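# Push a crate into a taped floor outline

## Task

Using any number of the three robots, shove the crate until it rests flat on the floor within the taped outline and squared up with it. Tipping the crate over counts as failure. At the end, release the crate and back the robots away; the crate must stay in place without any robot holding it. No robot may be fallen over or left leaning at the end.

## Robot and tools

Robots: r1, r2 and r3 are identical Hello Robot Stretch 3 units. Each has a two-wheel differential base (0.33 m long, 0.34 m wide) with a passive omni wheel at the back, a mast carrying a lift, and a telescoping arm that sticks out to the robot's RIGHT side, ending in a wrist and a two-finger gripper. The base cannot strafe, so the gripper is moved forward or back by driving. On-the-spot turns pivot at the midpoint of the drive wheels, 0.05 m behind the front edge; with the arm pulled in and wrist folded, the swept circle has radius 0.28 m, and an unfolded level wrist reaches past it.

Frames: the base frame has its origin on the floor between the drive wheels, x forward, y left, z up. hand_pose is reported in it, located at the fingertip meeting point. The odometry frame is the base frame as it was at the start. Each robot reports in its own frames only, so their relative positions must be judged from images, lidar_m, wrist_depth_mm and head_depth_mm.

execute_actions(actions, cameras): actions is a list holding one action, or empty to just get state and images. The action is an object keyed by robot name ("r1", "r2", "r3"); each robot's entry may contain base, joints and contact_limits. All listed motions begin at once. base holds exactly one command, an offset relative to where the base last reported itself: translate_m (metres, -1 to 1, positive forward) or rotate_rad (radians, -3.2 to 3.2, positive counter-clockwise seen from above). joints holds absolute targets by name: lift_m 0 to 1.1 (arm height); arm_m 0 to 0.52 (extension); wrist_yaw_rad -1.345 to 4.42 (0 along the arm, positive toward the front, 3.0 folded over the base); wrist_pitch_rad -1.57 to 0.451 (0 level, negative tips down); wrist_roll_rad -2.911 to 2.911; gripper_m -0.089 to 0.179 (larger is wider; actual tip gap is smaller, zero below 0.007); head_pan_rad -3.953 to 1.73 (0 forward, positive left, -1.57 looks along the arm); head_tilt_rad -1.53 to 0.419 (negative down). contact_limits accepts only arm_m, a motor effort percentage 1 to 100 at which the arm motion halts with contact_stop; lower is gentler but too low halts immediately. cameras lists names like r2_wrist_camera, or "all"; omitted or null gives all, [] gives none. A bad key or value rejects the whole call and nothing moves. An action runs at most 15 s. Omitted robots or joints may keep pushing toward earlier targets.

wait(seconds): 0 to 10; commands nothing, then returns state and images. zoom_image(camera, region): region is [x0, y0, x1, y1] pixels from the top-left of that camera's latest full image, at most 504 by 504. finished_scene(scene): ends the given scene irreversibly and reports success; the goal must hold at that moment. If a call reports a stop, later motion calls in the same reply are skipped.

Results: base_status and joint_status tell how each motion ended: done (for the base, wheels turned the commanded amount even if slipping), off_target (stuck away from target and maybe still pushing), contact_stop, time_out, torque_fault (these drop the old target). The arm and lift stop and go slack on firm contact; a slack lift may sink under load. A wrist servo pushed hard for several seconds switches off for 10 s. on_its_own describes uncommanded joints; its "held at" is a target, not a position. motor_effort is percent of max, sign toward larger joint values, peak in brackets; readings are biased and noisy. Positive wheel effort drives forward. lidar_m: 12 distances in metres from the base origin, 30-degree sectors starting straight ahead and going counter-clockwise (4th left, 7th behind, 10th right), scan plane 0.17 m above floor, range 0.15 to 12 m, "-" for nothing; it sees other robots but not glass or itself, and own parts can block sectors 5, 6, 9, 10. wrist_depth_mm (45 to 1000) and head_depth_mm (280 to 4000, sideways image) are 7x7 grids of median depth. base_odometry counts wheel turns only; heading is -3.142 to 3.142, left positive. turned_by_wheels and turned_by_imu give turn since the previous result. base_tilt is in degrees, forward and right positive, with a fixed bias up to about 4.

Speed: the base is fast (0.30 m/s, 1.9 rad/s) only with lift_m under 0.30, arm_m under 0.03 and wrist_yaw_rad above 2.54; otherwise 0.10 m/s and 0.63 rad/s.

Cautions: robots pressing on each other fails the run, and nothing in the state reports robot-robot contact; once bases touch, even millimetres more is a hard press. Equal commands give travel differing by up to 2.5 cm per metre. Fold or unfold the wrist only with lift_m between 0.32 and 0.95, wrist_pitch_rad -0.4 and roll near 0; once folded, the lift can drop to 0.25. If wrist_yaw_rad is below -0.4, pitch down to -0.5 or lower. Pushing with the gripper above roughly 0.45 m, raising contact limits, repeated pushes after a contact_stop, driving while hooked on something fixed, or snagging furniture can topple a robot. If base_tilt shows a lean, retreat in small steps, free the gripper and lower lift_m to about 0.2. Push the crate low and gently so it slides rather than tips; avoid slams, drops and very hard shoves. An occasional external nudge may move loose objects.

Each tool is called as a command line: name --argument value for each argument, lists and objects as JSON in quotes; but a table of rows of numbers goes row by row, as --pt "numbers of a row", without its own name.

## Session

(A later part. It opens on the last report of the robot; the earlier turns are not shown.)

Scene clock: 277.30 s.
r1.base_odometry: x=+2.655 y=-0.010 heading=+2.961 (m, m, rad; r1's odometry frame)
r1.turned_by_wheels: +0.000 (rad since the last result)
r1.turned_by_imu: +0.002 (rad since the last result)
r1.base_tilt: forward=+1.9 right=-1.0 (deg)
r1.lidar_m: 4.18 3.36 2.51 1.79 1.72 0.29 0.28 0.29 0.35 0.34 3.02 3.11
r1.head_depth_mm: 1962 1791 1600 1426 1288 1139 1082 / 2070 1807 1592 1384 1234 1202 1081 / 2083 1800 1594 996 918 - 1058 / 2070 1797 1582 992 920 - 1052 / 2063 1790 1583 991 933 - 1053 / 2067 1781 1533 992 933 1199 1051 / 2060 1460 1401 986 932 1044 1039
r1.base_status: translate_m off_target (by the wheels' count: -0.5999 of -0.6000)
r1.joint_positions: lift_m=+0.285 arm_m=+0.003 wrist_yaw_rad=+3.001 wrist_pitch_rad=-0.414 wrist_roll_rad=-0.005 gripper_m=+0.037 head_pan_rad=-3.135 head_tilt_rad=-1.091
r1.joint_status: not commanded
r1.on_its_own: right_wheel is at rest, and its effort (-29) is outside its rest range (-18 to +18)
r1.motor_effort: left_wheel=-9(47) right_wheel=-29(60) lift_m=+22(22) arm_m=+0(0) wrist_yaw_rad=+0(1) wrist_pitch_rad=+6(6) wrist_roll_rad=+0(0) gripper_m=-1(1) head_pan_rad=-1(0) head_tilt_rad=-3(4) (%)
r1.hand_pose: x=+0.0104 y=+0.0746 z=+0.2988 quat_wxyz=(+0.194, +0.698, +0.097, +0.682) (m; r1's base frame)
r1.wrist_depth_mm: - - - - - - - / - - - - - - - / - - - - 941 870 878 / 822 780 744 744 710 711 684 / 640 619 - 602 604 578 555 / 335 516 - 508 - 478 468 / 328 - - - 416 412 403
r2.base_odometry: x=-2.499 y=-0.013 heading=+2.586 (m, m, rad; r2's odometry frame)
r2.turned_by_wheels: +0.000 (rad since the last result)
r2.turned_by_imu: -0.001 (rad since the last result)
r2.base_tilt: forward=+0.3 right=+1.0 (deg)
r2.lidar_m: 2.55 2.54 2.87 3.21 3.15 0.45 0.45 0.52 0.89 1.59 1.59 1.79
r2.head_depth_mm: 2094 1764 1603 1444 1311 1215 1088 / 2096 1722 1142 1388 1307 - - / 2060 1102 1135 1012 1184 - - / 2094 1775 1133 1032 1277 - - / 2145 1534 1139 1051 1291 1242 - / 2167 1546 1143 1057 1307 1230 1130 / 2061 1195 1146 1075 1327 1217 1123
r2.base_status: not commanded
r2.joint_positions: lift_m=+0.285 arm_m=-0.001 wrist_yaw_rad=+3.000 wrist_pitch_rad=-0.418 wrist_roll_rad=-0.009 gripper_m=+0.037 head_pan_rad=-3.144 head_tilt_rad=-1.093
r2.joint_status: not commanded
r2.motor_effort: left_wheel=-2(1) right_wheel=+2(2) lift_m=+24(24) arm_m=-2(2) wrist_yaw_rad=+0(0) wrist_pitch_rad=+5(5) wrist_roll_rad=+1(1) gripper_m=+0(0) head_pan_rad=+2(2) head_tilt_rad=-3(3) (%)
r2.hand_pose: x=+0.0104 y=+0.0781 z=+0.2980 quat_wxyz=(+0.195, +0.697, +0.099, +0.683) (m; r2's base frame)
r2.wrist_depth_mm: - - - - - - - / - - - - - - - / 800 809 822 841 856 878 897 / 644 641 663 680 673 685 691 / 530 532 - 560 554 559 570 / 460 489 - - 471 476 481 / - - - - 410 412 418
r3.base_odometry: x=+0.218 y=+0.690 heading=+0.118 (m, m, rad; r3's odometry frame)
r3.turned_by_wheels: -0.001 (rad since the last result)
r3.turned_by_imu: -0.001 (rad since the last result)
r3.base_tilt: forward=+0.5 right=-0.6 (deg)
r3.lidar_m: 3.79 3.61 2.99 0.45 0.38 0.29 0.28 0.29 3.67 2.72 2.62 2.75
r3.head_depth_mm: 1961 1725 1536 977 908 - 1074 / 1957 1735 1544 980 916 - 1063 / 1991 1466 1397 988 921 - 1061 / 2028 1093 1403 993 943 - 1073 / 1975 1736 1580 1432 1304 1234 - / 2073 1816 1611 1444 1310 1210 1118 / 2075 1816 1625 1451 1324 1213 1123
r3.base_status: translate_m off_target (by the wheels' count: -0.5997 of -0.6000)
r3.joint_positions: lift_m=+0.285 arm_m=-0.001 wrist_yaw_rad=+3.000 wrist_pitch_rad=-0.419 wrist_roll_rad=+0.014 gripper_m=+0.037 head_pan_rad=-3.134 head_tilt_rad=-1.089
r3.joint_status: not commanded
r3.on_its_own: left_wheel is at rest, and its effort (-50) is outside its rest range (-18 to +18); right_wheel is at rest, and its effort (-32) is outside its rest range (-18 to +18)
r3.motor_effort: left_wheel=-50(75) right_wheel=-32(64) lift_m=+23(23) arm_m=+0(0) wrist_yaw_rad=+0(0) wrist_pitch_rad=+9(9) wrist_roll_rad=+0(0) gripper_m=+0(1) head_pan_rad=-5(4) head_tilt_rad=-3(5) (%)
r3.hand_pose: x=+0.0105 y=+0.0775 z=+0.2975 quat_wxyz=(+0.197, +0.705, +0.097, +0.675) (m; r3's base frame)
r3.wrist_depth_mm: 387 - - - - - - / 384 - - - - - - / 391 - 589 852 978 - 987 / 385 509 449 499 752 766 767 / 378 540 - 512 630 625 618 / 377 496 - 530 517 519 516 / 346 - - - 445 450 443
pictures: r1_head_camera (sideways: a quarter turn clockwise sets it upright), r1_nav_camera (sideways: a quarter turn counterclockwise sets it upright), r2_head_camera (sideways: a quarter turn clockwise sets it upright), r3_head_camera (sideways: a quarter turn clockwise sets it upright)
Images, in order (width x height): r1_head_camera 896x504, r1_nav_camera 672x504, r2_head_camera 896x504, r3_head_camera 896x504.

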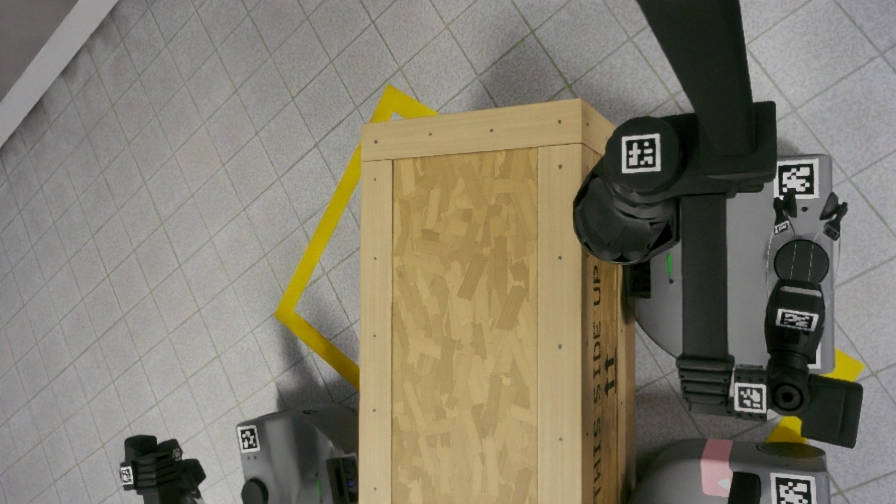

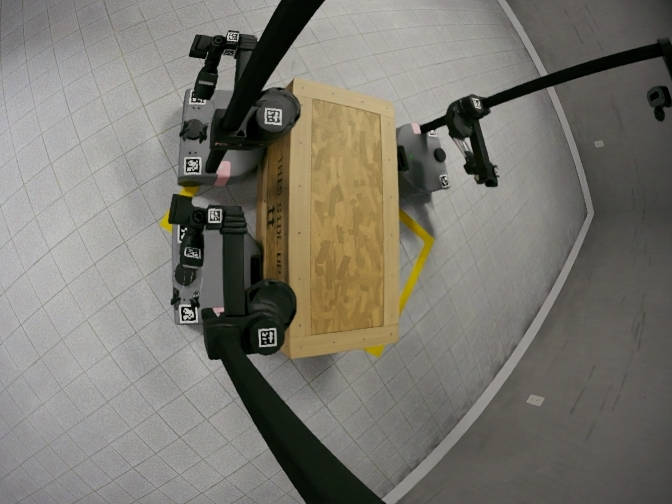

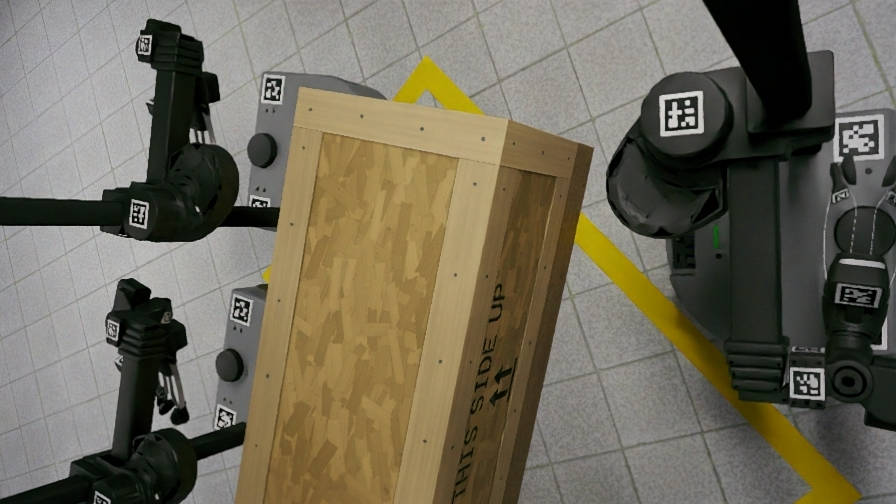

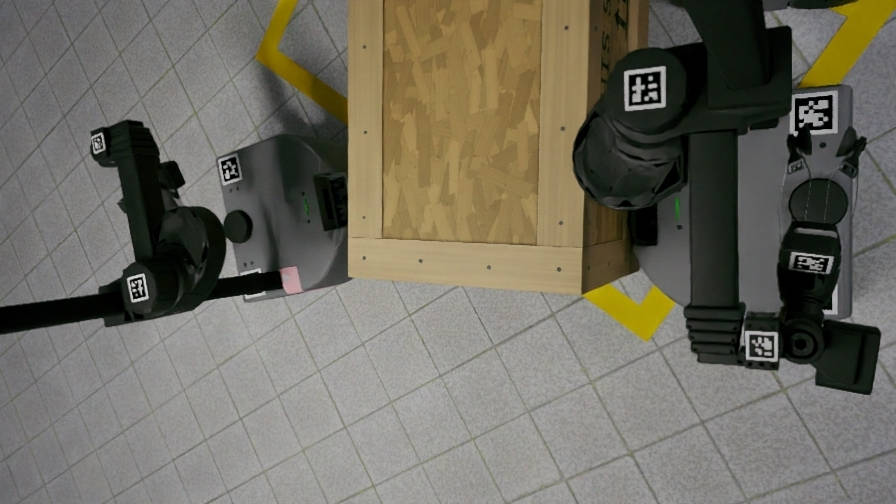

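execute_actions --actions '[{"r3":{"base":{"translate_m":-0.035}},"r1":{"base":{"translate_m":-0.035}},"r2":{"base":{"rotate_rad":-1.36}}}]' --cameras '[]'

execute_actions --actions '[{"r3":{"base":{"translate_m":0.7}},"r1":{"base":{"translate_m":0.03}},"r2":{"base":{"translate_m":-0.18}}}]' --cameras '["r1_head_camera","r2_nav_camera"]'

Scene clock: 293.33 s.
r1.base_odometry: x=+2.690 y=-0.016 heading=+2.962 (m, m, rad; r1's odometry frame)
r1.turned_by_wheels: +0.001 (rad since the last result)
r1.turned_by_imu: +0.001 (rad since the last result)
r1.base_tilt: forward=+1.9 right=-1.0 (deg)
r1.lidar_m: 4.19 3.40 2.48 1.77 1.70 0.29 0.28 0.29 0.35 0.34 3.05 3.13
r1.head_depth_mm: 1959 1809 1598 1427 1291 1144 1080 / 2061 1803 1597 1384 1234 1206 1082 / 2085 1798 1587 993 921 - 1057 / 2061 1798 1586 994 922 - 1057 / 2078 1797 1588 990 933 - 1049 / 2069 1791 1581 988 930 1195 1050 / 2056 1796 1435 987 931 1047 1045
r1.base_status: translate_m off_target (by the wheels' count: -0.0348 of -0.0350)
r1.joint_positions: lift_m=+0.285 arm_m=+0.003 wrist_yaw_rad=+3.001 wrist_pitch_rad=-0.414 wrist_roll_rad=-0.005 gripper_m=+0.037 head_pan_rad=-3.135 head_tilt_rad=-1.091
r1.joint_status: not commanded
r1.on_its_own: right_wheel is at rest, and its effort (-37) is outside its rest range (-18 to +18)
r1.motor_effort: left_wheel=-13(44) right_wheel=-37(53) lift_m=+23(23) arm_m=+0(0) wrist_yaw_rad=+0(1) wrist_pitch_rad=+6(6) wrist_roll_rad=+0(0) gripper_m=+0(0) head_pan_rad=-1(0) head_tilt_rad=-4(4) (%)
r1.hand_pose: x=+0.0104 y=+0.0746 z=+0.2988 quat_wxyz=(+0.194, +0.698, +0.097, +0.682) (m; r1's base frame)
r1.wrist_depth_mm: - - - - - - - / - - - - - - - / - - - - 932 912 877 / 776 788 746 748 724 701 678 / 642 622 - 590 594 562 556 / 335 516 - 517 - 481 469 / 324 - - - 422 409 409
r2.base_odometry: x=-2.499 y=-0.013 heading=+1.226 (m, m, rad; r2's odometry frame)
r2.turned_by_wheels: -1.360 (rad since the last result)
r2.turned_by_imu: -1.343 (rad since the last result)
r2.base_tilt: forward=+0.3 right=+0.9 (deg)
r2.lidar_m: 1.59 1.62 2.07 2.54 2.58 3.33 3.15 3.22 0.42 0.43 0.57 1.70
r2.head_depth_mm: 2085 1826 1616 1446 1314 1209 1099 / 2109 1834 1615 1458 1316 - - / 2106 1852 1610 1450 1334 - - / 2136 1845 1638 1453 1328 - - / 2133 1849 1628 1462 1326 1248 - / 2143 1854 1642 1471 1329 1233 1128 / 2147 1858 1638 1479 1335 1142 1120
r2.base_status: done
r2.joint_positions: lift_m=+0.285 arm_m=-0.001 wrist_yaw_rad=+3.000 wrist_pitch_rad=-0.418 wrist_roll_rad=-0.009 gripper_m=+0.037 head_pan_rad=-3.144 head_tilt_rad=-1.093
r2.joint_status: not commanded
r2.motor_effort: left_wheel=+3(13) right_wheel=-1(8) lift_m=+24(24) arm_m=-2(2) wrist_yaw_rad=+1(1) wrist_pitch_rad=+6(5) wrist_roll_rad=+1(1) gripper_m=+0(0) head_pan_rad=+3(2) head_tilt_rad=-2(3) (%)
r2.hand_pose: x=+0.0104 y=+0.0781 z=+0.2980 quat_wxyz=(+0.195, +0.697, +0.099, +0.683) (m; r2's base frame)
r2.wrist_depth_mm: - - - - - - - / - - - - - - - / 810 817 825 843 868 871 884 / 642 650 652 669 670 685 696 / 532 539 - 561 559 562 563 / 457 488 - - 468 473 476 / - - - - 412 414 417
r3.base_odometry: x=+0.184 y=+0.686 heading=+0.117 (m, m, rad; r3's odometry frame)
r3.turned_by_wheels: -0.001 (rad since the last result)
r3.turned_by_imu: -0.002 (rad since the last result)
r3.base_tilt: forward=+0.4 right=-0.6 (deg)
r3.lidar_m: 3.82 3.64 2.96 0.45 0.38 0.29 0.28 0.29 3.65 2.72 2.63 2.77
r3.head_depth_mm: 1944 1713 1535 969 906 - 1083 / 1960 1731 1553 980 911 - 1065 / 1981 1683 1442 986 923 - 1066 / 2009 1448 1398 989 938 - 1070 / 1165 1724 1486 1436 1309 1227 - / 2066 1778 1604 1446 1312 1207 1116 / 2082 1826 1625 1455 1326 1218 1119
r3.base_status: translate_m off_target (by the wheels' count: -0.0348 of -0.0350)
r3.joint_positions: lift_m=+0.285 arm_m=-0.001 wrist_yaw_rad=+3.000 wrist_pitch_rad=-0.419 wrist_roll_rad=+0.014 gripper_m=+0.037 head_pan_rad=-3.134 head_tilt_rad=-1.089
r3.joint_status: not commanded
r3.on_its_own: left_wheel is at rest, and its effort (-50) is outside its rest range (-18 to +18); right_wheel is at rest, and its effort (-20) is outside its rest range (-18 to +18)
r3.motor_effort: left_wheel=-50(73) right_wheel=-20(66) lift_m=+23(23) arm_m=+0(0) wrist_yaw_rad=+0(0) wrist_pitch_rad=+9(9) wrist_roll_rad=+0(0) gripper_m=+1(0) head_pan_rad=-3(3) head_tilt_rad=-4(4) (%)
r3.hand_pose: x=+0.0105 y=+0.0775 z=+0.2975 quat_wxyz=(+0.197, +0.705, +0.097, +0.675) (m; r3's base frame)
r3.wrist_depth_mm: 383 - - - - - - / 379 - - - - - - / 393 - 586 857 - 987 - / 385 505 462 509 754 750 783 / 383 549 - 511 629 603 610 / 375 507 - 536 525 517 525 / 344 - - - 451 447 457
pictures: none
No camera images: the call's "cameras" was empty. Leave "cameras" out to get every camera's image.

Scene clock: 297.37 s.
r1.base_odometry: x=+2.660 y=-0.011 heading=+2.962 (m, m, rad; r1's odometry frame)
r1.turned_by_wheels: +0.000 (rad since the last result)
r1.turned_by_imu: +0.000 (rad since the last result)
r1.base_tilt: forward=+1.9 right=-1.0 (deg)
r1.lidar_m: 4.20 3.37 2.50 1.79 1.72 0.32 0.31 0.32 0.44 3.15 3.02 0.65
r1.head_depth_mm: 1962 1819 1596 1414 1285 1144 1082 / 2076 1810 1585 1388 1252 1203 1082 / 2082 1790 1588 992 934 - 1057 / 2081 1804 1582 991 935 - 1053 / 2080 1786 1586 990 973 - 1055 / 2077 1784 1579 989 971 1198 1049 / 2054 1786 1578 985 969 1165 1074
r1.base_status: done
r1.joint_positions: lift_m=+0.285 arm_m=+0.003 wrist_yaw_rad=+3.001 wrist_pitch_rad=-0.414 wrist_roll_rad=-0.005 gripper_m=+0.037 head_pan_rad=-3.135 head_tilt_rad=-1.091
r1.joint_status: not commanded
r1.motor_effort: left_wheel=-1(14) right_wheel=+2(23) lift_m=+22(22) arm_m=+0(0) wrist_yaw_rad=+0(0) wrist_pitch_rad=+6(6) wrist_roll_rad=+0(0) gripper_m=+0(0) head_pan_rad=-1(1) head_tilt_rad=-4(3) (%)
r1.hand_pose: x=+0.0104 y=+0.0746 z=+0.2988 quat_wxyz=(+0.194, +0.698, +0.097, +0.682) (m; r1's base frame)
r1.wrist_depth_mm: - - - - - - - / - - - - - - - / - - - - 946 911 864 / 805 775 741 732 719 706 671 / 632 616 - 596 589 569 559 / 503 515 - 508 - 478 473 / 362 - - - 419 409 404
r2.base_odometry: x=-2.560 y=-0.183 heading=+1.226 (m, m, rad; r2's odometry frame)
r2.turned_by_wheels: +0.000 (rad since the last result)
r2.turned_by_imu: -0.002 (rad since the last result)
r2.base_tilt: forward=+0.3 right=+0.9 (deg)
r2.lidar_m: 1.77 1.80 2.31 2.53 2.57 3.23 2.97 3.02 0.49 0.35 0.46 1.89
r2.head_depth_mm: 2095 1826 1608 1459 1314 1214 1091 / 2105 1824 1620 1449 1312 - - / 2128 1828 1623 1457 1344 - - / 2114 1848 1624 1456 1325 - - / 2133 1857 1631 1465 1327 1244 - / 2156 1869 1646 1470 1329 1229 1132 / 2158 1872 1661 1479 1334 1217 1096
r2.base_status: done
r2.joint_positions: lift_m=+0.285 arm_m=-0.001 wrist_yaw_rad=+3.000 wrist_pitch_rad=-0.418 wrist_roll_rad=-0.009 gripper_m=+0.037 head_pan_rad=-3.144 head_tilt_rad=-1.093
r2.joint_status: not commanded
r2.motor_effort: left_wheel=+3(10) right_wheel=-1(10) lift_m=+24(24) arm_m=-2(2) wrist_yaw_rad=+1(1) wrist_pitch_rad=+5(5) wrist_roll_rad=+1(1) gripper_m=+0(0) head_pan_rad=+2(3) head_tilt_rad=-3(2) (%)
r2.hand_pose: x=+0.0104 y=+0.0781 z=+0.2980 quat_wxyz=(+0.195, +0.697, +0.099, +0.683) (m; r2's base frame)
r2.wrist_depth_mm: - - - - - - - / - - - - - - - / 816 804 837 843 862 873 881 / 645 644 668 661 681 697 691 / 538 536 - 558 562 565 566 / 455 486 - - 478 475 479 / - - - - 413 416 416
r3.base_odometry: x=+0.879 y=+0.768 heading=+0.117 (m, m, rad; r3's odometry frame)
r3.turned_by_wheels: +0.000 (rad since the last result)
r3.turned_by_imu: -0.002 (rad since the last result)
r3.base_tilt: forward=+0.4 right=-0.6 (deg)
r3.lidar_m: 3.31 3.05 3.45 2.55 2.48 0.77 0.98 4.10 3.26 2.40 2.31 2.41
r3.head_depth_mm: 1952 1227 1323 1315 1271 - 1083 / 1954 1241 1474 1398 1304 - 1065 / 2008 1251 1482 1413 1311 - 1067 / 2005 1259 1502 1423 1290 - 1068 / 1725 1729 1584 1437 1306 1230 - / 2067 1774 1605 1449 1310 1210 1116 / 2097 1827 1613 1450 1328 1218 1119
r3.base_status: done
r3.joint_positions: lift_m=+0.285 arm_m=-0.001 wrist_yaw_rad=+3.000 wrist_pitch_rad=-0.419 wrist_roll_rad=+0.014 gripper_m=+0.037 head_pan_rad=-3.134 head_tilt_rad=-1.089
r3.joint_status: not commanded
r3.motor_effort: left_wheel=+0(33) right_wheel=+0(11) lift_m=+23(23) arm_m=+0(0) wrist_yaw_rad=-1(0) wrist_pitch_rad=+9(9) wrist_roll_rad=+0(0) gripper_m=+0(1) head_pan_rad=-4(2) head_tilt_rad=-4(5) (%)
r3.hand_pose: x=+0.0105 y=+0.0775 z=+0.2975 quat_wxyz=(+0.197, +0.705, +0.097, +0.675) (m; r3's base frame)
r3.wrist_depth_mm: - - - - - - - / - - - - - - - / 956 - 976 962 988 982 998 / 733 742 757 765 748 767 755 / 605 601 - 611 638 611 626 / 507 502 - 529 512 522 525 / 447 - - - 444 445 450
pictures: r1_head_camera (sideways: a quarter turn clockwise sets it upright), r2_nav_camera (sideways: a quarter turn counterclockwise sets it upright)
Images, in order (width x height): r1_head_camera 896x504, r2_nav_camera 672x504.

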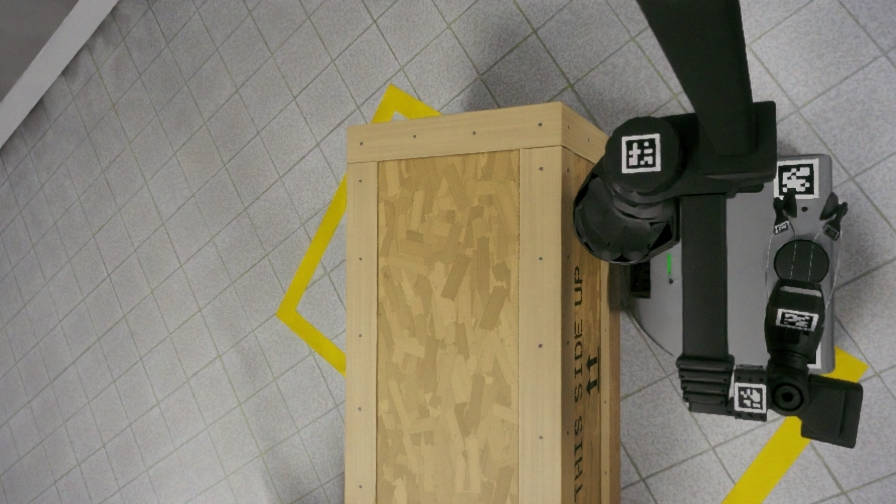

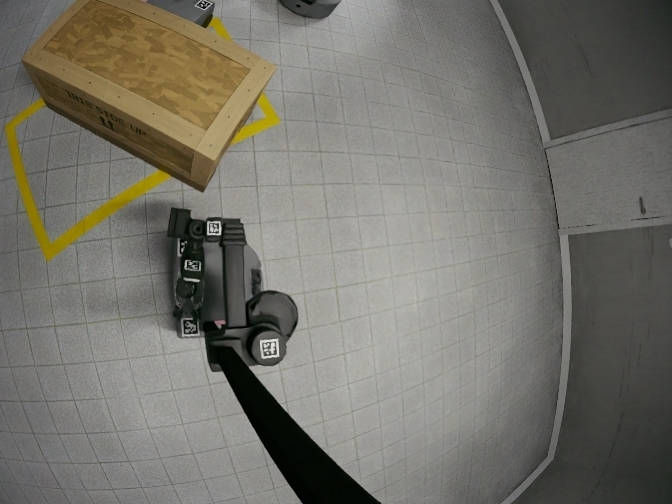

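execute_actions --actions '[{"r1":{"base":{"rotate_rad":-1.57}},"r2":{"base":{"rotate_rad":1.58}},"r3":{"base":{"translate_m":0.3}}}]' --cameras '["r2_head_camera"]'

execute_actions --actions '[{"r1":{"base":{"translate_m":-0.18}}}]' --cameras '[]'

execute_actions --actions '[{"r1":{"base":{"rotate_rad":1.83}}}]' --cameras '["r2_head_camera","r1_head_camera"]'

Scene clock: 309.50 s.
r1.base_odometry: x=+2.660 y=-0.011 heading=+1.392 (m, m, rad; r1's odometry frame)
r1.turned_by_wheels: -1.570 (rad since the last result)
r1.turned_by_imu: -1.568 (rad since the last result)
r1.base_tilt: forward=+1.8 right=-1.0 (deg)
r1.lidar_m: 3.14 3.03 0.92 4.24 4.98 2.46 1.78 1.71 0.32 0.31 0.32 0.45
r1.head_depth_mm: 2081 1808 1592 1425 1286 1139 1083 / 2052 1797 1589 1429 1288 1204 1078 / 1983 1812 1597 1416 1304 - 1058 / 1919 1797 1584 1420 1302 - 1055 / 1812 1794 1584 1414 1278 - 1054 / 1711 1785 1582 1409 1279 1188 1051 / 1612 1751 1575 1412 1278 930 940
r1.base_status: done
r1.joint_positions: lift_m=+0.285 arm_m=+0.003 wrist_yaw_rad=+3.001 wrist_pitch_rad=-0.414 wrist_roll_rad=-0.005 gripper_m=+0.037 head_pan_rad=-3.135 head_tilt_rad=-1.091
r1.joint_status: not commanded
r1.motor_effort: left_wheel=+4(15) right_wheel=-2(8) lift_m=+22(22) arm_m=+0(1) wrist_yaw_rad=-1(1) wrist_pitch_rad=+6(6) wrist_roll_rad=+0(0) gripper_m=+1(0) head_pan_rad=-1(1) head_tilt_rad=-4(4) (%)
r1.hand_pose: x=+0.0104 y=+0.0746 z=+0.2988 quat_wxyz=(+0.194, +0.698, +0.097, +0.682) (m; r1's base frame)
r1.wrist_depth_mm: - - - - - - - / - - - - 894 - - / - - - - 844 849 873 / 796 762 740 747 704 697 690 / 641 613 - 592 589 559 560 / 528 509 - 512 - 479 476 / 449 - - - 416 409 406
r2.base_odometry: x=-2.560 y=-0.183 heading=+2.806 (m, m, rad; r2's odometry frame)
r2.turned_by_wheels: +1.580 (rad since the last result)
r2.turned_by_imu: +1.558 (rad since the last result)
r2.base_tilt: forward=+0.3 right=+1.0 (deg)
r2.lidar_m: 2.53 2.57 3.22 2.97 3.04 0.50 0.35 0.46 1.90 1.77 1.79 2.29
r2.head_depth_mm: 1840 1822 1622 1441 1310 1213 1084 / 2127 1826 1621 1415 1318 - - / 2096 1841 1620 1015 1092 - - / 2134 1850 1131 1013 1088 - - / 2060 1591 1138 1017 1271 1243 - / 1316 1531 1139 1035 1302 1227 1135 / 2108 1856 1141 1078 1331 1220 1119
r2.base_status: done
r2.joint_positions: lift_m=+0.285 arm_m=-0.001 wrist_yaw_rad=+3.000 wrist_pitch_rad=-0.418 wrist_roll_rad=-0.009 gripper_m=+0.037 head_pan_rad=-3.144 head_tilt_rad=-1.093
r2.joint_status: not commanded
r2.motor_effort: left_wheel=-1(9) right_wheel=+2(12) lift_m=+24(24) arm_m=-2(2) wrist_yaw_rad=+1(1) wrist_pitch_rad=+5(5) wrist_roll_rad=+1(0) gripper_m=+0(1) head_pan_rad=+2(2) head_tilt_rad=-2(3) (%)
r2.hand_pose: x=+0.0104 y=+0.0781 z=+0.2980 quat_wxyz=(+0.195, +0.697, +0.099, +0.683) (m; r2's base frame)
r2.wrist_depth_mm: - - - - - - - / - - - - - - - / 799 822 842 849 864 869 887 / 648 646 651 667 677 684 690 / 534 540 - 554 561 561 572 / 459 490 - - 468 476 484 / - - - - 411 414 418
r3.base_odometry: x=+1.177 y=+0.803 heading=+0.117 (m, m, rad; r3's odometry frame)
r3.turned_by_wheels: +0.000 (rad since the last result)
r3.turned_by_imu: -0.002 (rad since the last result)
r3.base_tilt: forward=+0.4 right=-0.6 (deg)
r3.lidar_m: 3.11 2.79 3.66 2.69 2.63 0.95 1.27 4.35 3.07 2.25 2.17 2.26
r3.head_depth_mm: 1361 1526 1498 1394 1270 - 1076 / 1371 1528 1547 1394 1295 - 1066 / 1384 1541 1559 1416 1307 - 1069 / 1406 1589 1582 1428 1294 - 1072 / 1857 1787 1592 1437 1314 1234 - / 2058 1813 1614 1435 1309 1208 1114 / 2066 1825 1609 1453 1320 1207 1121
r3.base_status: done
r3.joint_positions: lift_m=+0.285 arm_m=-0.001 wrist_yaw_rad=+3.000 wrist_pitch_rad=-0.419 wrist_roll_rad=+0.014 gripper_m=+0.037 head_pan_rad=-3.134 head_tilt_rad=-1.089
r3.joint_status: not commanded
r3.motor_effort: left_wheel=+0(10) right_wheel=+0(9) lift_m=+23(23) arm_m=+0(0) wrist_yaw_rad=+0(1) wrist_pitch_rad=+9(9) wrist_roll_rad=+0(0) gripper_m=+0(1) head_pan_rad=-4(2) head_tilt_rad=-5(5) (%)
r3.hand_pose: x=+0.0105 y=+0.0775 z=+0.2975 quat_wxyz=(+0.197, +0.705, +0.097, +0.675) (m; r3's base frame)
r3.wrist_depth_mm: - - - - - - - / - - - - - - - / 925 - 984 950 955 996 - / 730 714 753 747 762 757 772 / 602 601 - 603 648 614 631 / 500 507 - 533 514 514 522 / 451 - - - 445 448 452
pictures: r2_head_camera (sideways: a quarter turn clockwise sets it upright)
Images, in order (width x height): r2_head_camera 896x504.

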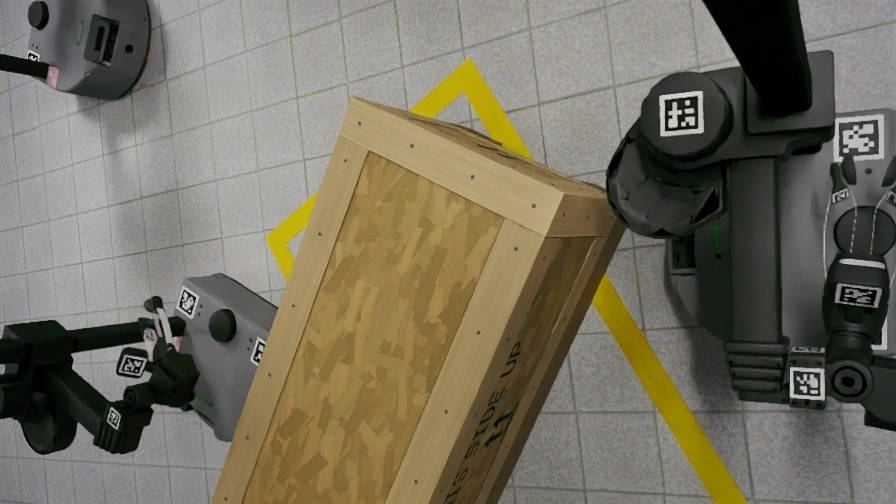

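Scene clock: 311.73 s.
r1.base_odometry: x=+2.628 y=-0.188 heading=+1.392 (m, m, rad; r1's odometry frame)
r1.turned_by_wheels: +0.000 (rad since the last result)
r1.turned_by_imu: +0.000 (rad since the last result)
r1.base_tilt: forward=+1.9 right=-1.0 (deg)
r1.lidar_m: 3.30 3.17 0.99 4.46 3.32 2.23 1.62 1.56 1.60 0.30 0.32 0.44
r1.head_depth_mm: 2041 1811 1592 1424 1294 1138 1084 / 1984 1802 1585 1425 1288 1205 1084 / 1890 1795 1590 1420 1303 - 1057 / 1771 1793 1580 1424 1305 - 1057 / 1653 1788 1588 1418 1286 - 1053 / 1556 1733 1586 1411 1279 1198 1053 / 1463 1694 1574 1408 1273 1168 925
r1.base_status: done
r1.joint_positions: lift_m=+0.285 arm_m=+0.003 wrist_yaw_rad=+3.001 wrist_pitch_rad=-0.414 wrist_roll_rad=-0.005 gripper_m=+0.037 head_pan_rad=-3.135 head_tilt_rad=-1.091
r1.joint_status: not commanded
r1.motor_effort: left_wheel=+3(12) right_wheel=-2(10) lift_m=+22(22) arm_m=+0(0) wrist_yaw_rad=-1(1) wrist_pitch_rad=+6(6) wrist_roll_rad=+0(0) gripper_m=+0(0) head_pan_rad=-1(1) head_tilt_rad=-3(4) (%)
r1.hand_pose: x=+0.0104 y=+0.0746 z=+0.2988 quat_wxyz=(+0.194, +0.698, +0.097, +0.682) (m; r1's base frame)
r1.wrist_depth_mm: - - - - - - - / - - - - - 845 - / - - - - 941 830 868 / 799 798 758 737 706 711 694 / 629 618 - 594 595 565 554 / 513 506 - 513 - 475 477 / 446 - - - 418 418 406
r2.base_odometry: x=-2.560 y=-0.183 heading=+2.806 (m, m, rad; r2's odometry frame)
r2.turned_by_wheels: +0.000 (rad since the last result)
r2.turned_by_imu: +0.000 (rad since the last result)
r2.base_tilt: forward=+0.2 right=+0.9 (deg)
r2.lidar_m: 2.53 2.57 3.21 2.97 3.04 0.50 0.35 0.46 1.90 1.77 1.79 2.29
r2.head_depth_mm: 1833 1811 1615 1454 1315 1217 1091 / 2119 1843 1614 1411 1313 - - / 2120 1837 1621 1017 1093 - - / 2138 1849 1129 1017 1089 - - / 2149 1846 1135 1024 1277 1243 - / 2059 1628 1141 1041 1303 1230 1135 / 1354 1572 1147 1074 1339 1218 1117
r2.base_status: not commanded
r2.joint_positions: lift_m=+0.285 arm_m=-0.001 wrist_yaw_rad=+3.000 wrist_pitch_rad=-0.418 wrist_roll_rad=-0.009 gripper_m=+0.037 head_pan_rad=-3.144 head_tilt_rad=-1.093
r2.joint_status: not commanded
r2.motor_effort: left_wheel=-1(1) right_wheel=+2(2) lift_m=+23(24) arm_m=-2(2) wrist_yaw_rad=+0(0) wrist_pitch_rad=+5(5) wrist_roll_rad=+1(1) gripper_m=+0(1) head_pan_rad=+2(2) head_tilt_rad=-3(2) (%)
r2.hand_pose: x=+0.0104 y=+0.0781 z=+0.2980 quat_wxyz=(+0.195, +0.697, +0.099, +0.683) (m; r2's base frame)
r2.wrist_depth_mm: - - - - - - - / - - - - - - - / 796 817 833 846 877 870 896 / 649 644 668 665 679 685 688 / 534 542 - 560 560 562 564 / 457 488 - - 469 478 481 / - - - - 407 414 418
r3.base_odometry: x=+1.177 y=+0.803 heading=+0.117 (m, m, rad; r3's odometry frame)
r3.turned_by_wheels: +0.000 (rad since the last result)
r3.turned_by_imu: +0.000 (rad since the last result)
r3.base_tilt: forward=+0.4 right=-0.5 (deg)
r3.lidar_m: 3.09 2.79 3.67 2.70 2.63 1.06 1.27 4.36 3.05 2.25 2.17 2.25
r3.head_depth_mm: 1366 1515 1544 1392 1270 - 1077 / 1376 1535 1553 1401 1296 - 1065 / 1397 1543 1568 1411 1310 - 1065 / 1404 1599 1568 1417 1296 - 1070 / 1855 1785 1589 1428 1309 1224 - / 2056 1809 1611 1442 1319 1207 1110 / 2073 1821 1618 1454 1328 1207 1124
r3.base_status: not commanded
r3.joint_positions: lift_m=+0.285 arm_m=-0.001 wrist_yaw_rad=+3.000 wrist_pitch_rad=-0.419 wrist_roll_rad=+0.014 gripper_m=+0.037 head_pan_rad=-3.134 head_tilt_rad=-1.089
r3.joint_status: not commanded
r3.motor_effort: left_wheel=+1(1) right_wheel=+0(0) lift_m=+23(23) arm_m=+0(0) wrist_yaw_rad=+1(1) wrist_pitch_rad=+9(9) wrist_roll_rad=+0(0) gripper_m=+0(1) head_pan_rad=-4(4) head_tilt_rad=-5(5) (%)
r3.hand_pose: x=+0.0105 y=+0.0775 z=+0.2975 quat_wxyz=(+0.197, +0.705, +0.097, +0.675) (m; r3's base frame)
r3.wrist_depth_mm: - - - - - - - / - - - - - - - / 966 - 976 951 956 964 - / 724 728 747 770 768 777 784 / 600 598 - 609 631 609 624 / 507 503 - 536 514 523 525 / 448 - - - 445 451 453
pictures: none
No camera images: the call's "cameras" was empty. Leave "cameras" out to get every camera's image.

Scene clock: 314.13 s.
r1.base_odometry: x=+2.628 y=-0.188 heading=-3.062 (m, m, rad; r1's odometry frame)
r1.turned_by_wheels: +1.830 (rad since the last result)
r1.turned_by_imu: +1.828 (rad since the last result)
r1.base_tilt: forward=+1.9 right=-1.0 (deg)
r1.lidar_m: 3.30 3.32 1.84 1.56 1.55 0.30 0.30 0.35 0.61 3.19 1.01 1.00
r1.head_depth_mm: 2086 1808 1590 1423 1291 1139 1082 / 2086 1803 1592 1415 1293 1207 1083 / 2081 1800 1594 991 933 - 1054 / 2078 1799 1577 989 936 - 1055 / 2073 1793 1585 989 1074 - 1053 / 2069 1795 1101 987 1226 1201 1050 / 2060 1535 1103 988 1248 1172 1075
r1.base_status: done
r1.joint_positions: lift_m=+0.285 arm_m=+0.003 wrist_yaw_rad=+3.001 wrist_pitch_rad=-0.414 wrist_roll_rad=-0.005 gripper_m=+0.037 head_pan_rad=-3.135 head_tilt_rad=-1.091
r1.joint_status: not commanded
r1.motor_effort: left_wheel=-3(11) right_wheel=+2(11) lift_m=+22(22) arm_m=-1(1) wrist_yaw_rad=+0(0) wrist_pitch_rad=+6(6) wrist_roll_rad=+0(0) gripper_m=+0(0) head_pan_rad=-1(1) head_tilt_rad=-4(4) (%)
r1.hand_pose: x=+0.0104 y=+0.0746 z=+0.2988 quat_wxyz=(+0.194, +0.698, +0.097, +0.682) (m; r1's base frame)
r1.wrist_depth_mm: - - - - - - - / - - - - - - - / - - - - 931 887 879 / 777 781 740 738 716 698 684 / 627 613 - 588 599 569 557 / 524 509 - 515 - 485 472 / 443 - - - 424 412 405
r2.base_odometry: x=-2.560 y=-0.183 heading=+2.806 (m, m, rad; r2's odometry frame)
r2.turned_by_wheels: +0.000 (rad since the last result)
r2.turned_by_imu: +0.000 (rad since the last result)
r2.base_tilt: forward=+0.2 right=+0.9 (deg)
r2.lidar_m: 2.53 2.58 3.23 2.98 3.03 0.51 0.35 0.46 1.90 1.77 1.80 2.29
r2.head_depth_mm: 1841 1821 1629 1444 1315 1212 1092 / 2099 1832 1621 1412 1317 - - / 2119 1838 1623 1016 1095 - - / 2125 1848 1132 1017 1082 - - / 2126 1851 1148 1017 1270 1249 - / 2141 1593 1144 1040 1312 1227 1134 / 2158 1482 1150 1072 1331 1220 1125
r2.base_status: not commanded
r2.joint_positions: lift_m=+0.285 arm_m=-0.001 wrist_yaw_rad=+3.000 wrist_pitch_rad=-0.418 wrist_roll_rad=-0.009 gripper_m=+0.037 head_pan_rad=-3.144 head_tilt_rad=-1.093
r2.joint_status: not commanded
r2.motor_effort: left_wheel=-1(1) right_wheel=+2(3) lift_m=+24(24) arm_m=-2(2) wrist_yaw_rad=+1(0) wrist_pitch_rad=+5(5) wrist_roll_rad=+1(1) gripper_m=+1(1) head_pan_rad=+1(2) head_tilt_rad=-2(3) (%)
r2.hand_pose: x=+0.0104 y=+0.0781 z=+0.2980 quat_wxyz=(+0.195, +0.697, +0.099, +0.683) (m; r2's base frame)
r2.wrist_depth_mm: - - - - - - - / - - - - - - - / 815 828 818 838 874 884 898 / 646 644 665 667 672 683 693 / 535 538 - 557 557 561 564 / 459 492 - - 473 473 484 / - - - - 410 419 422
r3.base_odometry: x=+1.177 y=+0.803 heading=+0.117 (m, m, rad; r3's odometry frame)
r3.turned_by_wheels: +0.000 (rad since the last result)
r3.turned_by_imu: +0.000 (rad since the last result)
r3.base_tilt: forward=+0.4 right=-0.6 (deg)
r3.lidar_m: 3.10 2.80 3.68 2.70 2.63 1.11 1.27 4.36 3.07 2.25 2.17 2.26
r3.head_depth_mm: 1362 1519 1518 1393 1272 - 1078 / 1380 1535 1546 1399 1300 - 1066 / 1393 1534 1570 1409 1315 - 1066 / 1410 1596 1579 1424 1292 - 1079 / 1869 1775 1585 1428 1304 1228 - / 2046 1798 1610 1445 1314 1204 1117 / 2048 1826 1617 1462 1323 1217 1116
r3.base_status: not commanded
r3.joint_positions: lift_m=+0.285 arm_m=-0.001 wrist_yaw_rad=+3.000 wrist_pitch_rad=-0.419 wrist_roll_rad=+0.014 gripper_m=+0.037 head_pan_rad=-3.134 head_tilt_rad=-1.089
r3.joint_status: not commanded
r3.motor_effort: left_wheel=+1(1) right_wheel=+0(0) lift_m=+23(23) arm_m=+0(0) wrist_yaw_rad=+0(1) wrist_pitch_rad=+9(9) wrist_roll_rad=+0(0) gripper_m=+0(1) head_pan_rad=-4(4) head_tilt_rad=-4(5) (%)
r3.hand_pose: x=+0.0105 y=+0.0775 z=+0.2975 quat_wxyz=(+0.197, +0.705, +0.097, +0.675) (m; r3's base frame)
r3.wrist_depth_mm: - - - - - - - / - - - - - - - / 930 - 961 969 - 977 988 / 736 732 737 754 747 760 760 / 602 597 - 608 638 620 617 / 511 510 - 525 511 526 530 / 444 - - - 447 449 448
pictures: r1_head_camera (sideways: a quarter turn clockwise sets it upright), r2_head_camera (sideways: a quarter turn clockwise sets it upright)
Images, in order (width x height): r1_head_camera 896x504, r2_head_camera 896x504.

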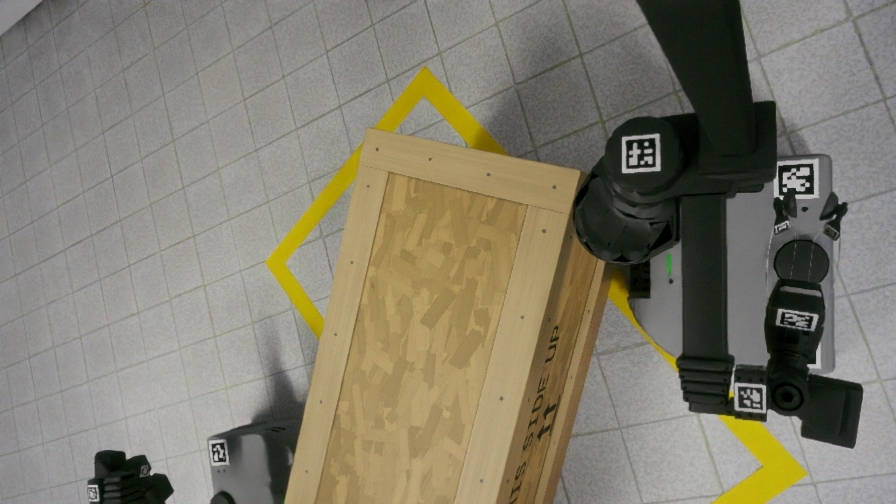

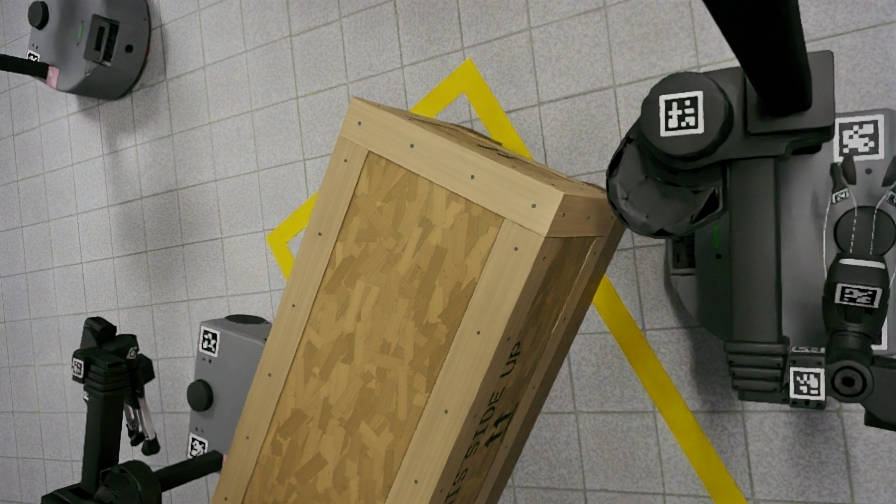

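execute_actions --actions '[{"r1":{"base":{"translate_m":-0.015},"joints":{"lift_m":0.31}},"r2":{"base":{"translate_m":-0.065},"joints":{"lift_m":0.31}}}]' --cameras '[]'

execute_actions --actions '[{"r1":{"base":{"translate_m":-0.19}},"r2":{"base":{"translate_m":-0.19}}}]' --cameras '["r1_head_camera","r2_head_camera","r3_head_camera"]'

Scene clock: 319.67 s.
r1.base_odometry: x=+2.643 y=-0.187 heading=-3.062 (m, m, rad; r1's odometry frame)
r1.turned_by_wheels: +0.000 (rad since the last result)
r1.turned_by_imu: +0.000 (rad since the last result)
r1.base_tilt: forward=+1.8 right=-1.0 (deg)
r1.lidar_m: 3.32 3.32 1.83 1.55 1.55 0.29 0.29 0.34 0.58 3.19 1.12 1.01
r1.head_depth_mm: 2106 1806 1603 1425 1289 1139 1083 / 2069 1809 1590 1418 1284 1209 1081 / 2080 1808 1592 994 935 - 1058 / 2069 1788 1580 992 931 - 1053 / 2059 1782 1582 990 1017 - 1050 / 2076 1788 1105 986 1166 1198 1055 / 2060 1711 1098 986 1231 1167 1077
r1.base_status: done
r1.joint_positions: lift_m=+0.310 arm_m=+0.003 wrist_yaw_rad=+3.001 wrist_pitch_rad=-0.414 wrist_roll_rad=-0.005 gripper_m=+0.037 head_pan_rad=-3.135 head_tilt_rad=-1.091
r1.joint_status: all done
r1.motor_effort: left_wheel=-2(14) right_wheel=+2(7) lift_m=+41(42) arm_m=-1(1) wrist_yaw_rad=-1(1) wrist_pitch_rad=+6(6) wrist_roll_rad=+0(0) gripper_m=+0(0) head_pan_rad=-2(1) head_tilt_rad=-4(4) (%)
r1.hand_pose: x=+0.0104 y=+0.0746 z=+0.3231 quat_wxyz=(+0.194, +0.698, +0.097, +0.682) (m; r1's base frame)
r1.wrist_depth_mm: - - - - - - - / - - - - - - - / - - - - - 955 925 / 846 831 783 779 747 725 712 / 656 664 - 627 623 595 590 / 554 547 - 530 - 502 498 / 469 483 - - 445 438 435
r2.base_odometry: x=-2.499 y=-0.204 heading=+2.806 (m, m, rad; r2's odometry frame)
r2.turned_by_wheels: +0.000 (rad since the last result)
r2.turned_by_imu: -0.001 (rad since the last result)
r2.base_tilt: forward=+0.2 right=+0.9 (deg)
r2.lidar_m: 2.59 2.63 3.22 2.96 3.04 0.35 0.29 0.38 0.90 1.77 1.80 2.30
r2.head_depth_mm: 1815 1796 1617 1454 1310 1217 1094 / 2106 1834 1629 1392 1314 - - / 2118 1837 1624 1013 943 - - / 2125 1842 1633 1018 951 - - / 2136 1851 1137 1018 1052 1245 - / 2165 1560 1139 1025 1278 1230 - / 2150 1535 1145 1044 1303 1220 1118
r2.base_status: done
r2.joint_positions: lift_m=+0.310 arm_m=-0.001 wrist_yaw_rad=+3.000 wrist_pitch_rad=-0.418 wrist_roll_rad=-0.009 gripper_m=+0.037 head_pan_rad=-3.144 head_tilt_rad=-1.093
r2.joint_status: all done
r2.motor_effort: left_wheel=-1(11) right_wheel=+3(7) lift_m=+40(45) arm_m=-2(2) wrist_yaw_rad=+0(0) wrist_pitch_rad=+5(5) wrist_roll_rad=+1(1) gripper_m=-1(0) head_pan_rad=+3(3) head_tilt_rad=-3(3) (%)
r2.hand_pose: x=+0.0104 y=+0.0781 z=+0.3223 quat_wxyz=(+0.195, +0.697, +0.099, +0.683) (m; r2's base frame)
r2.wrist_depth_mm: - - - - - - - / - - - - - - - / 854 867 876 891 926 894 940 / 682 685 703 705 709 725 732 / 561 572 - 581 602 593 598 / 482 499 - 510 498 509 508 / 431 - - - 433 440 445
r3.base_odometry: x=+1.177 y=+0.803 heading=+0.117 (m, m, rad; r3's odometry frame)
r3.turned_by_wheels: +0.000 (rad since the last result)
r3.turned_by_imu: -0.001 (rad since the last result)
r3.base_tilt: forward=+0.4 right=-0.6 (deg)
r3.lidar_m: 3.09 2.79 3.68 2.70 2.63 1.12 1.27 4.35 3.06 2.24 2.17 2.26
r3.head_depth_mm: 1359 1514 1517 1390 1269 - 1084 / 1374 1534 1547 1400 1296 - 1067 / 1391 1538 1572 1421 1309 - 1063 / 1405 1597 1580 1425 1292 - 1075 / 1913 1785 1581 1424 1301 1223 - / 2058 1793 1602 1442 1315 1198 1119 / 2082 1829 1619 1451 1330 1211 1120
r3.base_status: not commanded
r3.joint_positions: lift_m=+0.285 arm_m=-0.001 wrist_yaw_rad=+3.000 wrist_pitch_rad=-0.419 wrist_roll_rad=+0.014 gripper_m=+0.037 head_pan_rad=-3.134 head_tilt_rad=-1.089
r3.joint_status: not commanded
r3.motor_effort: left_wheel=+1(0) right_wheel=+0(0) lift_m=+23(23) arm_m=+0(0) wrist_yaw_rad=+1(1) wrist_pitch_rad=+9(9) wrist_roll_rad=+0(0) gripper_m=+0(0) head_pan_rad=-3(4) head_tilt_rad=-4(5) (%)
r3.hand_pose: x=+0.0105 y=+0.0775 z=+0.2975 quat_wxyz=(+0.197, +0.705, +0.097, +0.675) (m; r3's base frame)
r3.wrist_depth_mm: - - - - - - - / - - - - - - - / 956 - 959 963 - 970 992 / 724 729 742 742 750 767 762 / 587 595 - 607 630 615 614 / 502 505 - 528 528 519 521 / 454 - - - 439 454 450
pictures: none
No camera images: the call's "cameras" was empty. Leave "cameras" out to get every camera's image.

Scene clock: 323.20 s.
r1.base_odometry: x=+2.832 y=-0.172 heading=-3.063 (m, m, rad; r1's odometry frame)
r1.turned_by_wheels: -0.001 (rad since the last result)
r1.turned_by_imu: -0.051 (rad since the last result)
r1.base_tilt: forward=+1.9 right=-1.0 (deg)
r1.lidar_m: 3.49 3.53 1.83 1.51 1.50 0.32 0.27 0.27 0.31 0.53 3.24 1.14
r1.head_depth_mm: 2024 1806 1597 1425 1288 1141 1083 / 2085 1804 1594 1427 1291 1204 1081 / 2069 1792 1588 990 933 - 1053 / 2076 1798 1588 993 920 - 1056 / 2070 1787 1581 990 921 - 1052 / 2058 1782 1583 991 906 1139 1051 / 2046 1780 1575 987 891 1126 1074
r1.base_status: translate_m off_target (by the wheels' count: -0.1897 of -0.1900)
r1.joint_positions: lift_m=+0.310 arm_m=+0.003 wrist_yaw_rad=+3.001 wrist_pitch_rad=-0.415 wrist_roll_rad=-0.005 gripper_m=+0.037 head_pan_rad=-3.135 head_tilt_rad=-1.091
r1.joint_status: not commanded
r1.on_its_own: left_wheel is at rest, and its effort (-88) is outside its rest range (-18 to +18)
r1.motor_effort: left_wheel=-88(100) right_wheel=-4(24) lift_m=+40(40) arm_m=+0(1) wrist_yaw_rad=-2(0) wrist_pitch_rad=+6(6) wrist_roll_rad=+0(0) gripper_m=-1(0) head_pan_rad=+0(1) head_tilt_rad=-4(4) (%)
r1.hand_pose: x=+0.0104 y=+0.0746 z=+0.3231 quat_wxyz=(+0.194, +0.698, +0.097, +0.682) (m; r1's base frame)
r1.wrist_depth_mm: - - - - - - - / - - - - - - - / - - - - - 950 919 / 840 829 797 781 754 738 734 / 667 654 - 645 625 594 594 / 551 547 - 529 - 506 505 / 474 480 - - 441 426 428
r2.base_odometry: x=-2.320 y=-0.267 heading=+2.805 (m, m, rad; r2's odometry frame)
r2.turned_by_wheels: -0.001 (rad since the last result)
r2.turned_by_imu: -0.252 (rad since the last result)
r2.base_tilt: forward=+0.3 right=+0.9 (deg)
r2.lidar_m: 2.75 2.73 3.01 2.99 2.95 0.32 0.27 0.27 0.31 0.53 1.81 1.99
r2.head_depth_mm: 2091 1828 1619 1447 1312 1214 1091 / 2104 1826 1619 1447 1314 - - / 1815 1777 1624 1457 957 - - / 2073 1814 1623 1014 936 - - / 2143 1862 1635 1021 923 1029 - / 2156 1857 1639 1023 926 1018 - / 2139 1871 1652 1025 930 945 1120
r2.base_status: translate_m off_target (by the wheels' count: -0.1897 of -0.1900)
r2.joint_positions: lift_m=+0.310 arm_m=-0.001 wrist_yaw_rad=+3.000 wrist_pitch_rad=-0.418 wrist_roll_rad=-0.009 gripper_m=+0.037 head_pan_rad=-3.144 head_tilt_rad=-1.093
r2.joint_status: not commanded
r2.on_its_own: left_wheel is at rest, and its effort (-64) is outside its rest range (-18 to +18); right_wheel is at rest, and its effort (-22) is outside its rest range (-18 to +18)
r2.motor_effort: left_wheel=-64(100) right_wheel=-22(38) lift_m=+39(39) arm_m=-2(2) wrist_yaw_rad=+0(0) wrist_pitch_rad=+5(5) wrist_roll_rad=+1(1) gripper_m=+0(0) head_pan_rad=+2(1) head_tilt_rad=-3(3) (%)
r2.hand_pose: x=+0.0103 y=+0.0782 z=+0.3225 quat_wxyz=(+0.195, +0.697, +0.099, +0.683) (m; r2's base frame)
r2.wrist_depth_mm: - - - - - - - / - - - - - - - / 865 864 888 886 895 925 943 / 678 690 696 697 714 731 728 / 561 574 - 585 588 594 600 / 483 500 - 504 499 503 508 / 434 - - - 435 440 443
r3.base_odometry: x=+1.177 y=+0.803 heading=+0.117 (m, m, rad; r3's odometry frame)
r3.turned_by_wheels: +0.000 (rad since the last result)
r3.turned_by_imu: -0.001 (rad since the last result)
r3.base_tilt: forward=+0.5 right=-0.6 (deg)
r3.lidar_m: 3.13 2.80 3.69 2.69 2.63 1.26 1.14 4.36 3.06 2.25 2.17 2.25
r3.head_depth_mm: 1400 1542 1515 1385 1274 - 1085 / 1375 1534 1545 1392 1295 - 1063 / 1395 1431 1564 1412 1307 - 1073 / 1429 1580 1580 1424 1296 - 1079 / 1919 1789 1596 1439 1308 1226 - / 2052 1797 1595 1452 1314 1205 1119 / 2083 1824 1616 1452 1323 1210 1123
r3.base_status: not commanded
r3.joint_positions: lift_m=+0.285 arm_m=-0.001 wrist_yaw_rad=+3.000 wrist_pitch_rad=-0.419 wrist_roll_rad=+0.014 gripper_m=+0.037 head_pan_rad=-3.134 head_tilt_rad=-1.089
r3.joint_status: not commanded
r3.motor_effort: left_wheel=+0(0) right_wheel=+0(0) lift_m=+23(23) arm_m=+0(0) wrist_yaw_rad=+0(0) wrist_pitch_rad=+9(9) wrist_roll_rad=+0(0) gripper_m=+1(0) head_pan_rad=-5(3) head_tilt_rad=-4(4) (%)
r3.hand_pose: x=+0.0105 y=+0.0775 z=+0.2975 quat_wxyz=(+0.197, +0.705, +0.097, +0.675) (m; r3's base frame)
r3.wrist_depth_mm: - - - - - - - / - - - - - - - / 935 - 973 982 973 - 997 / 743 740 724 748 765 757 765 / 583 605 - 619 631 607 623 / 504 512 - 519 518 519 532 / 453 - - - 444 453 453
pictures: r1_head_camera (sideways: a quarter turn clockwise sets it upright), r2_head_camera (sideways: a quarter turn clockwise sets it upright), r3_head_camera (sideways: a quarter turn clockwise sets it upright)
Images, in order (width x height): r1_head_camera 896x504, r2_head_camera 896x504, r3_head_camera 896x504.

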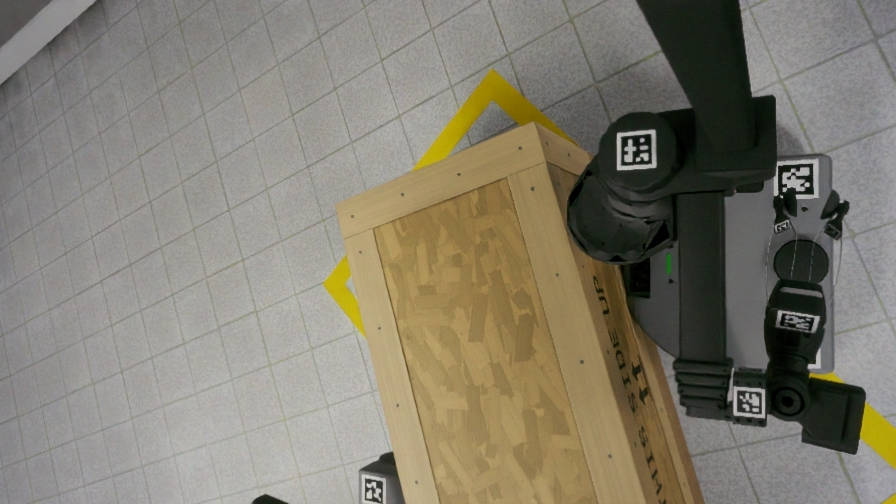

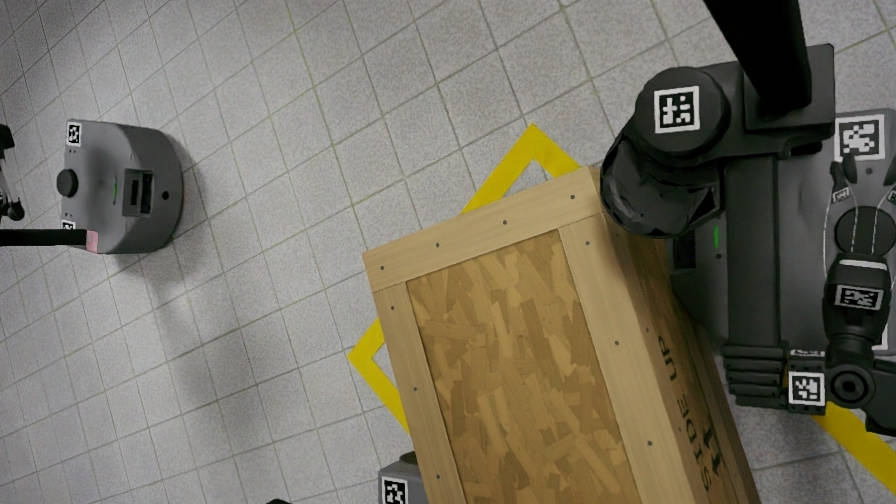

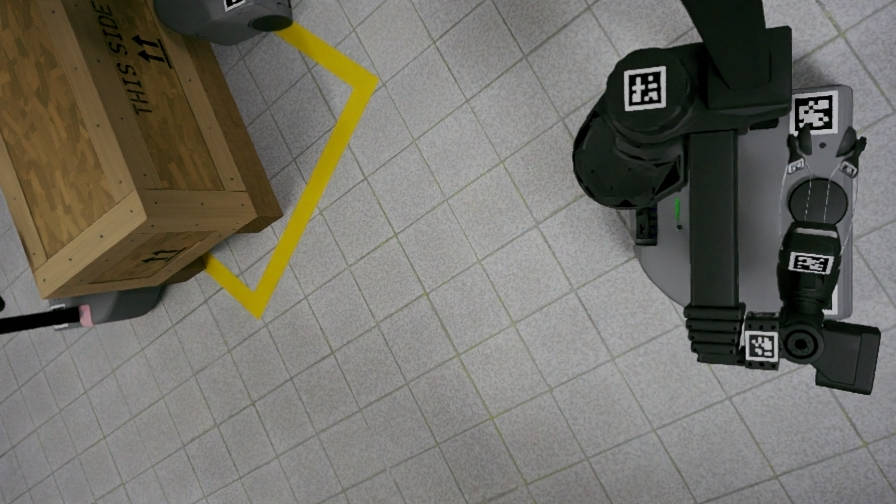

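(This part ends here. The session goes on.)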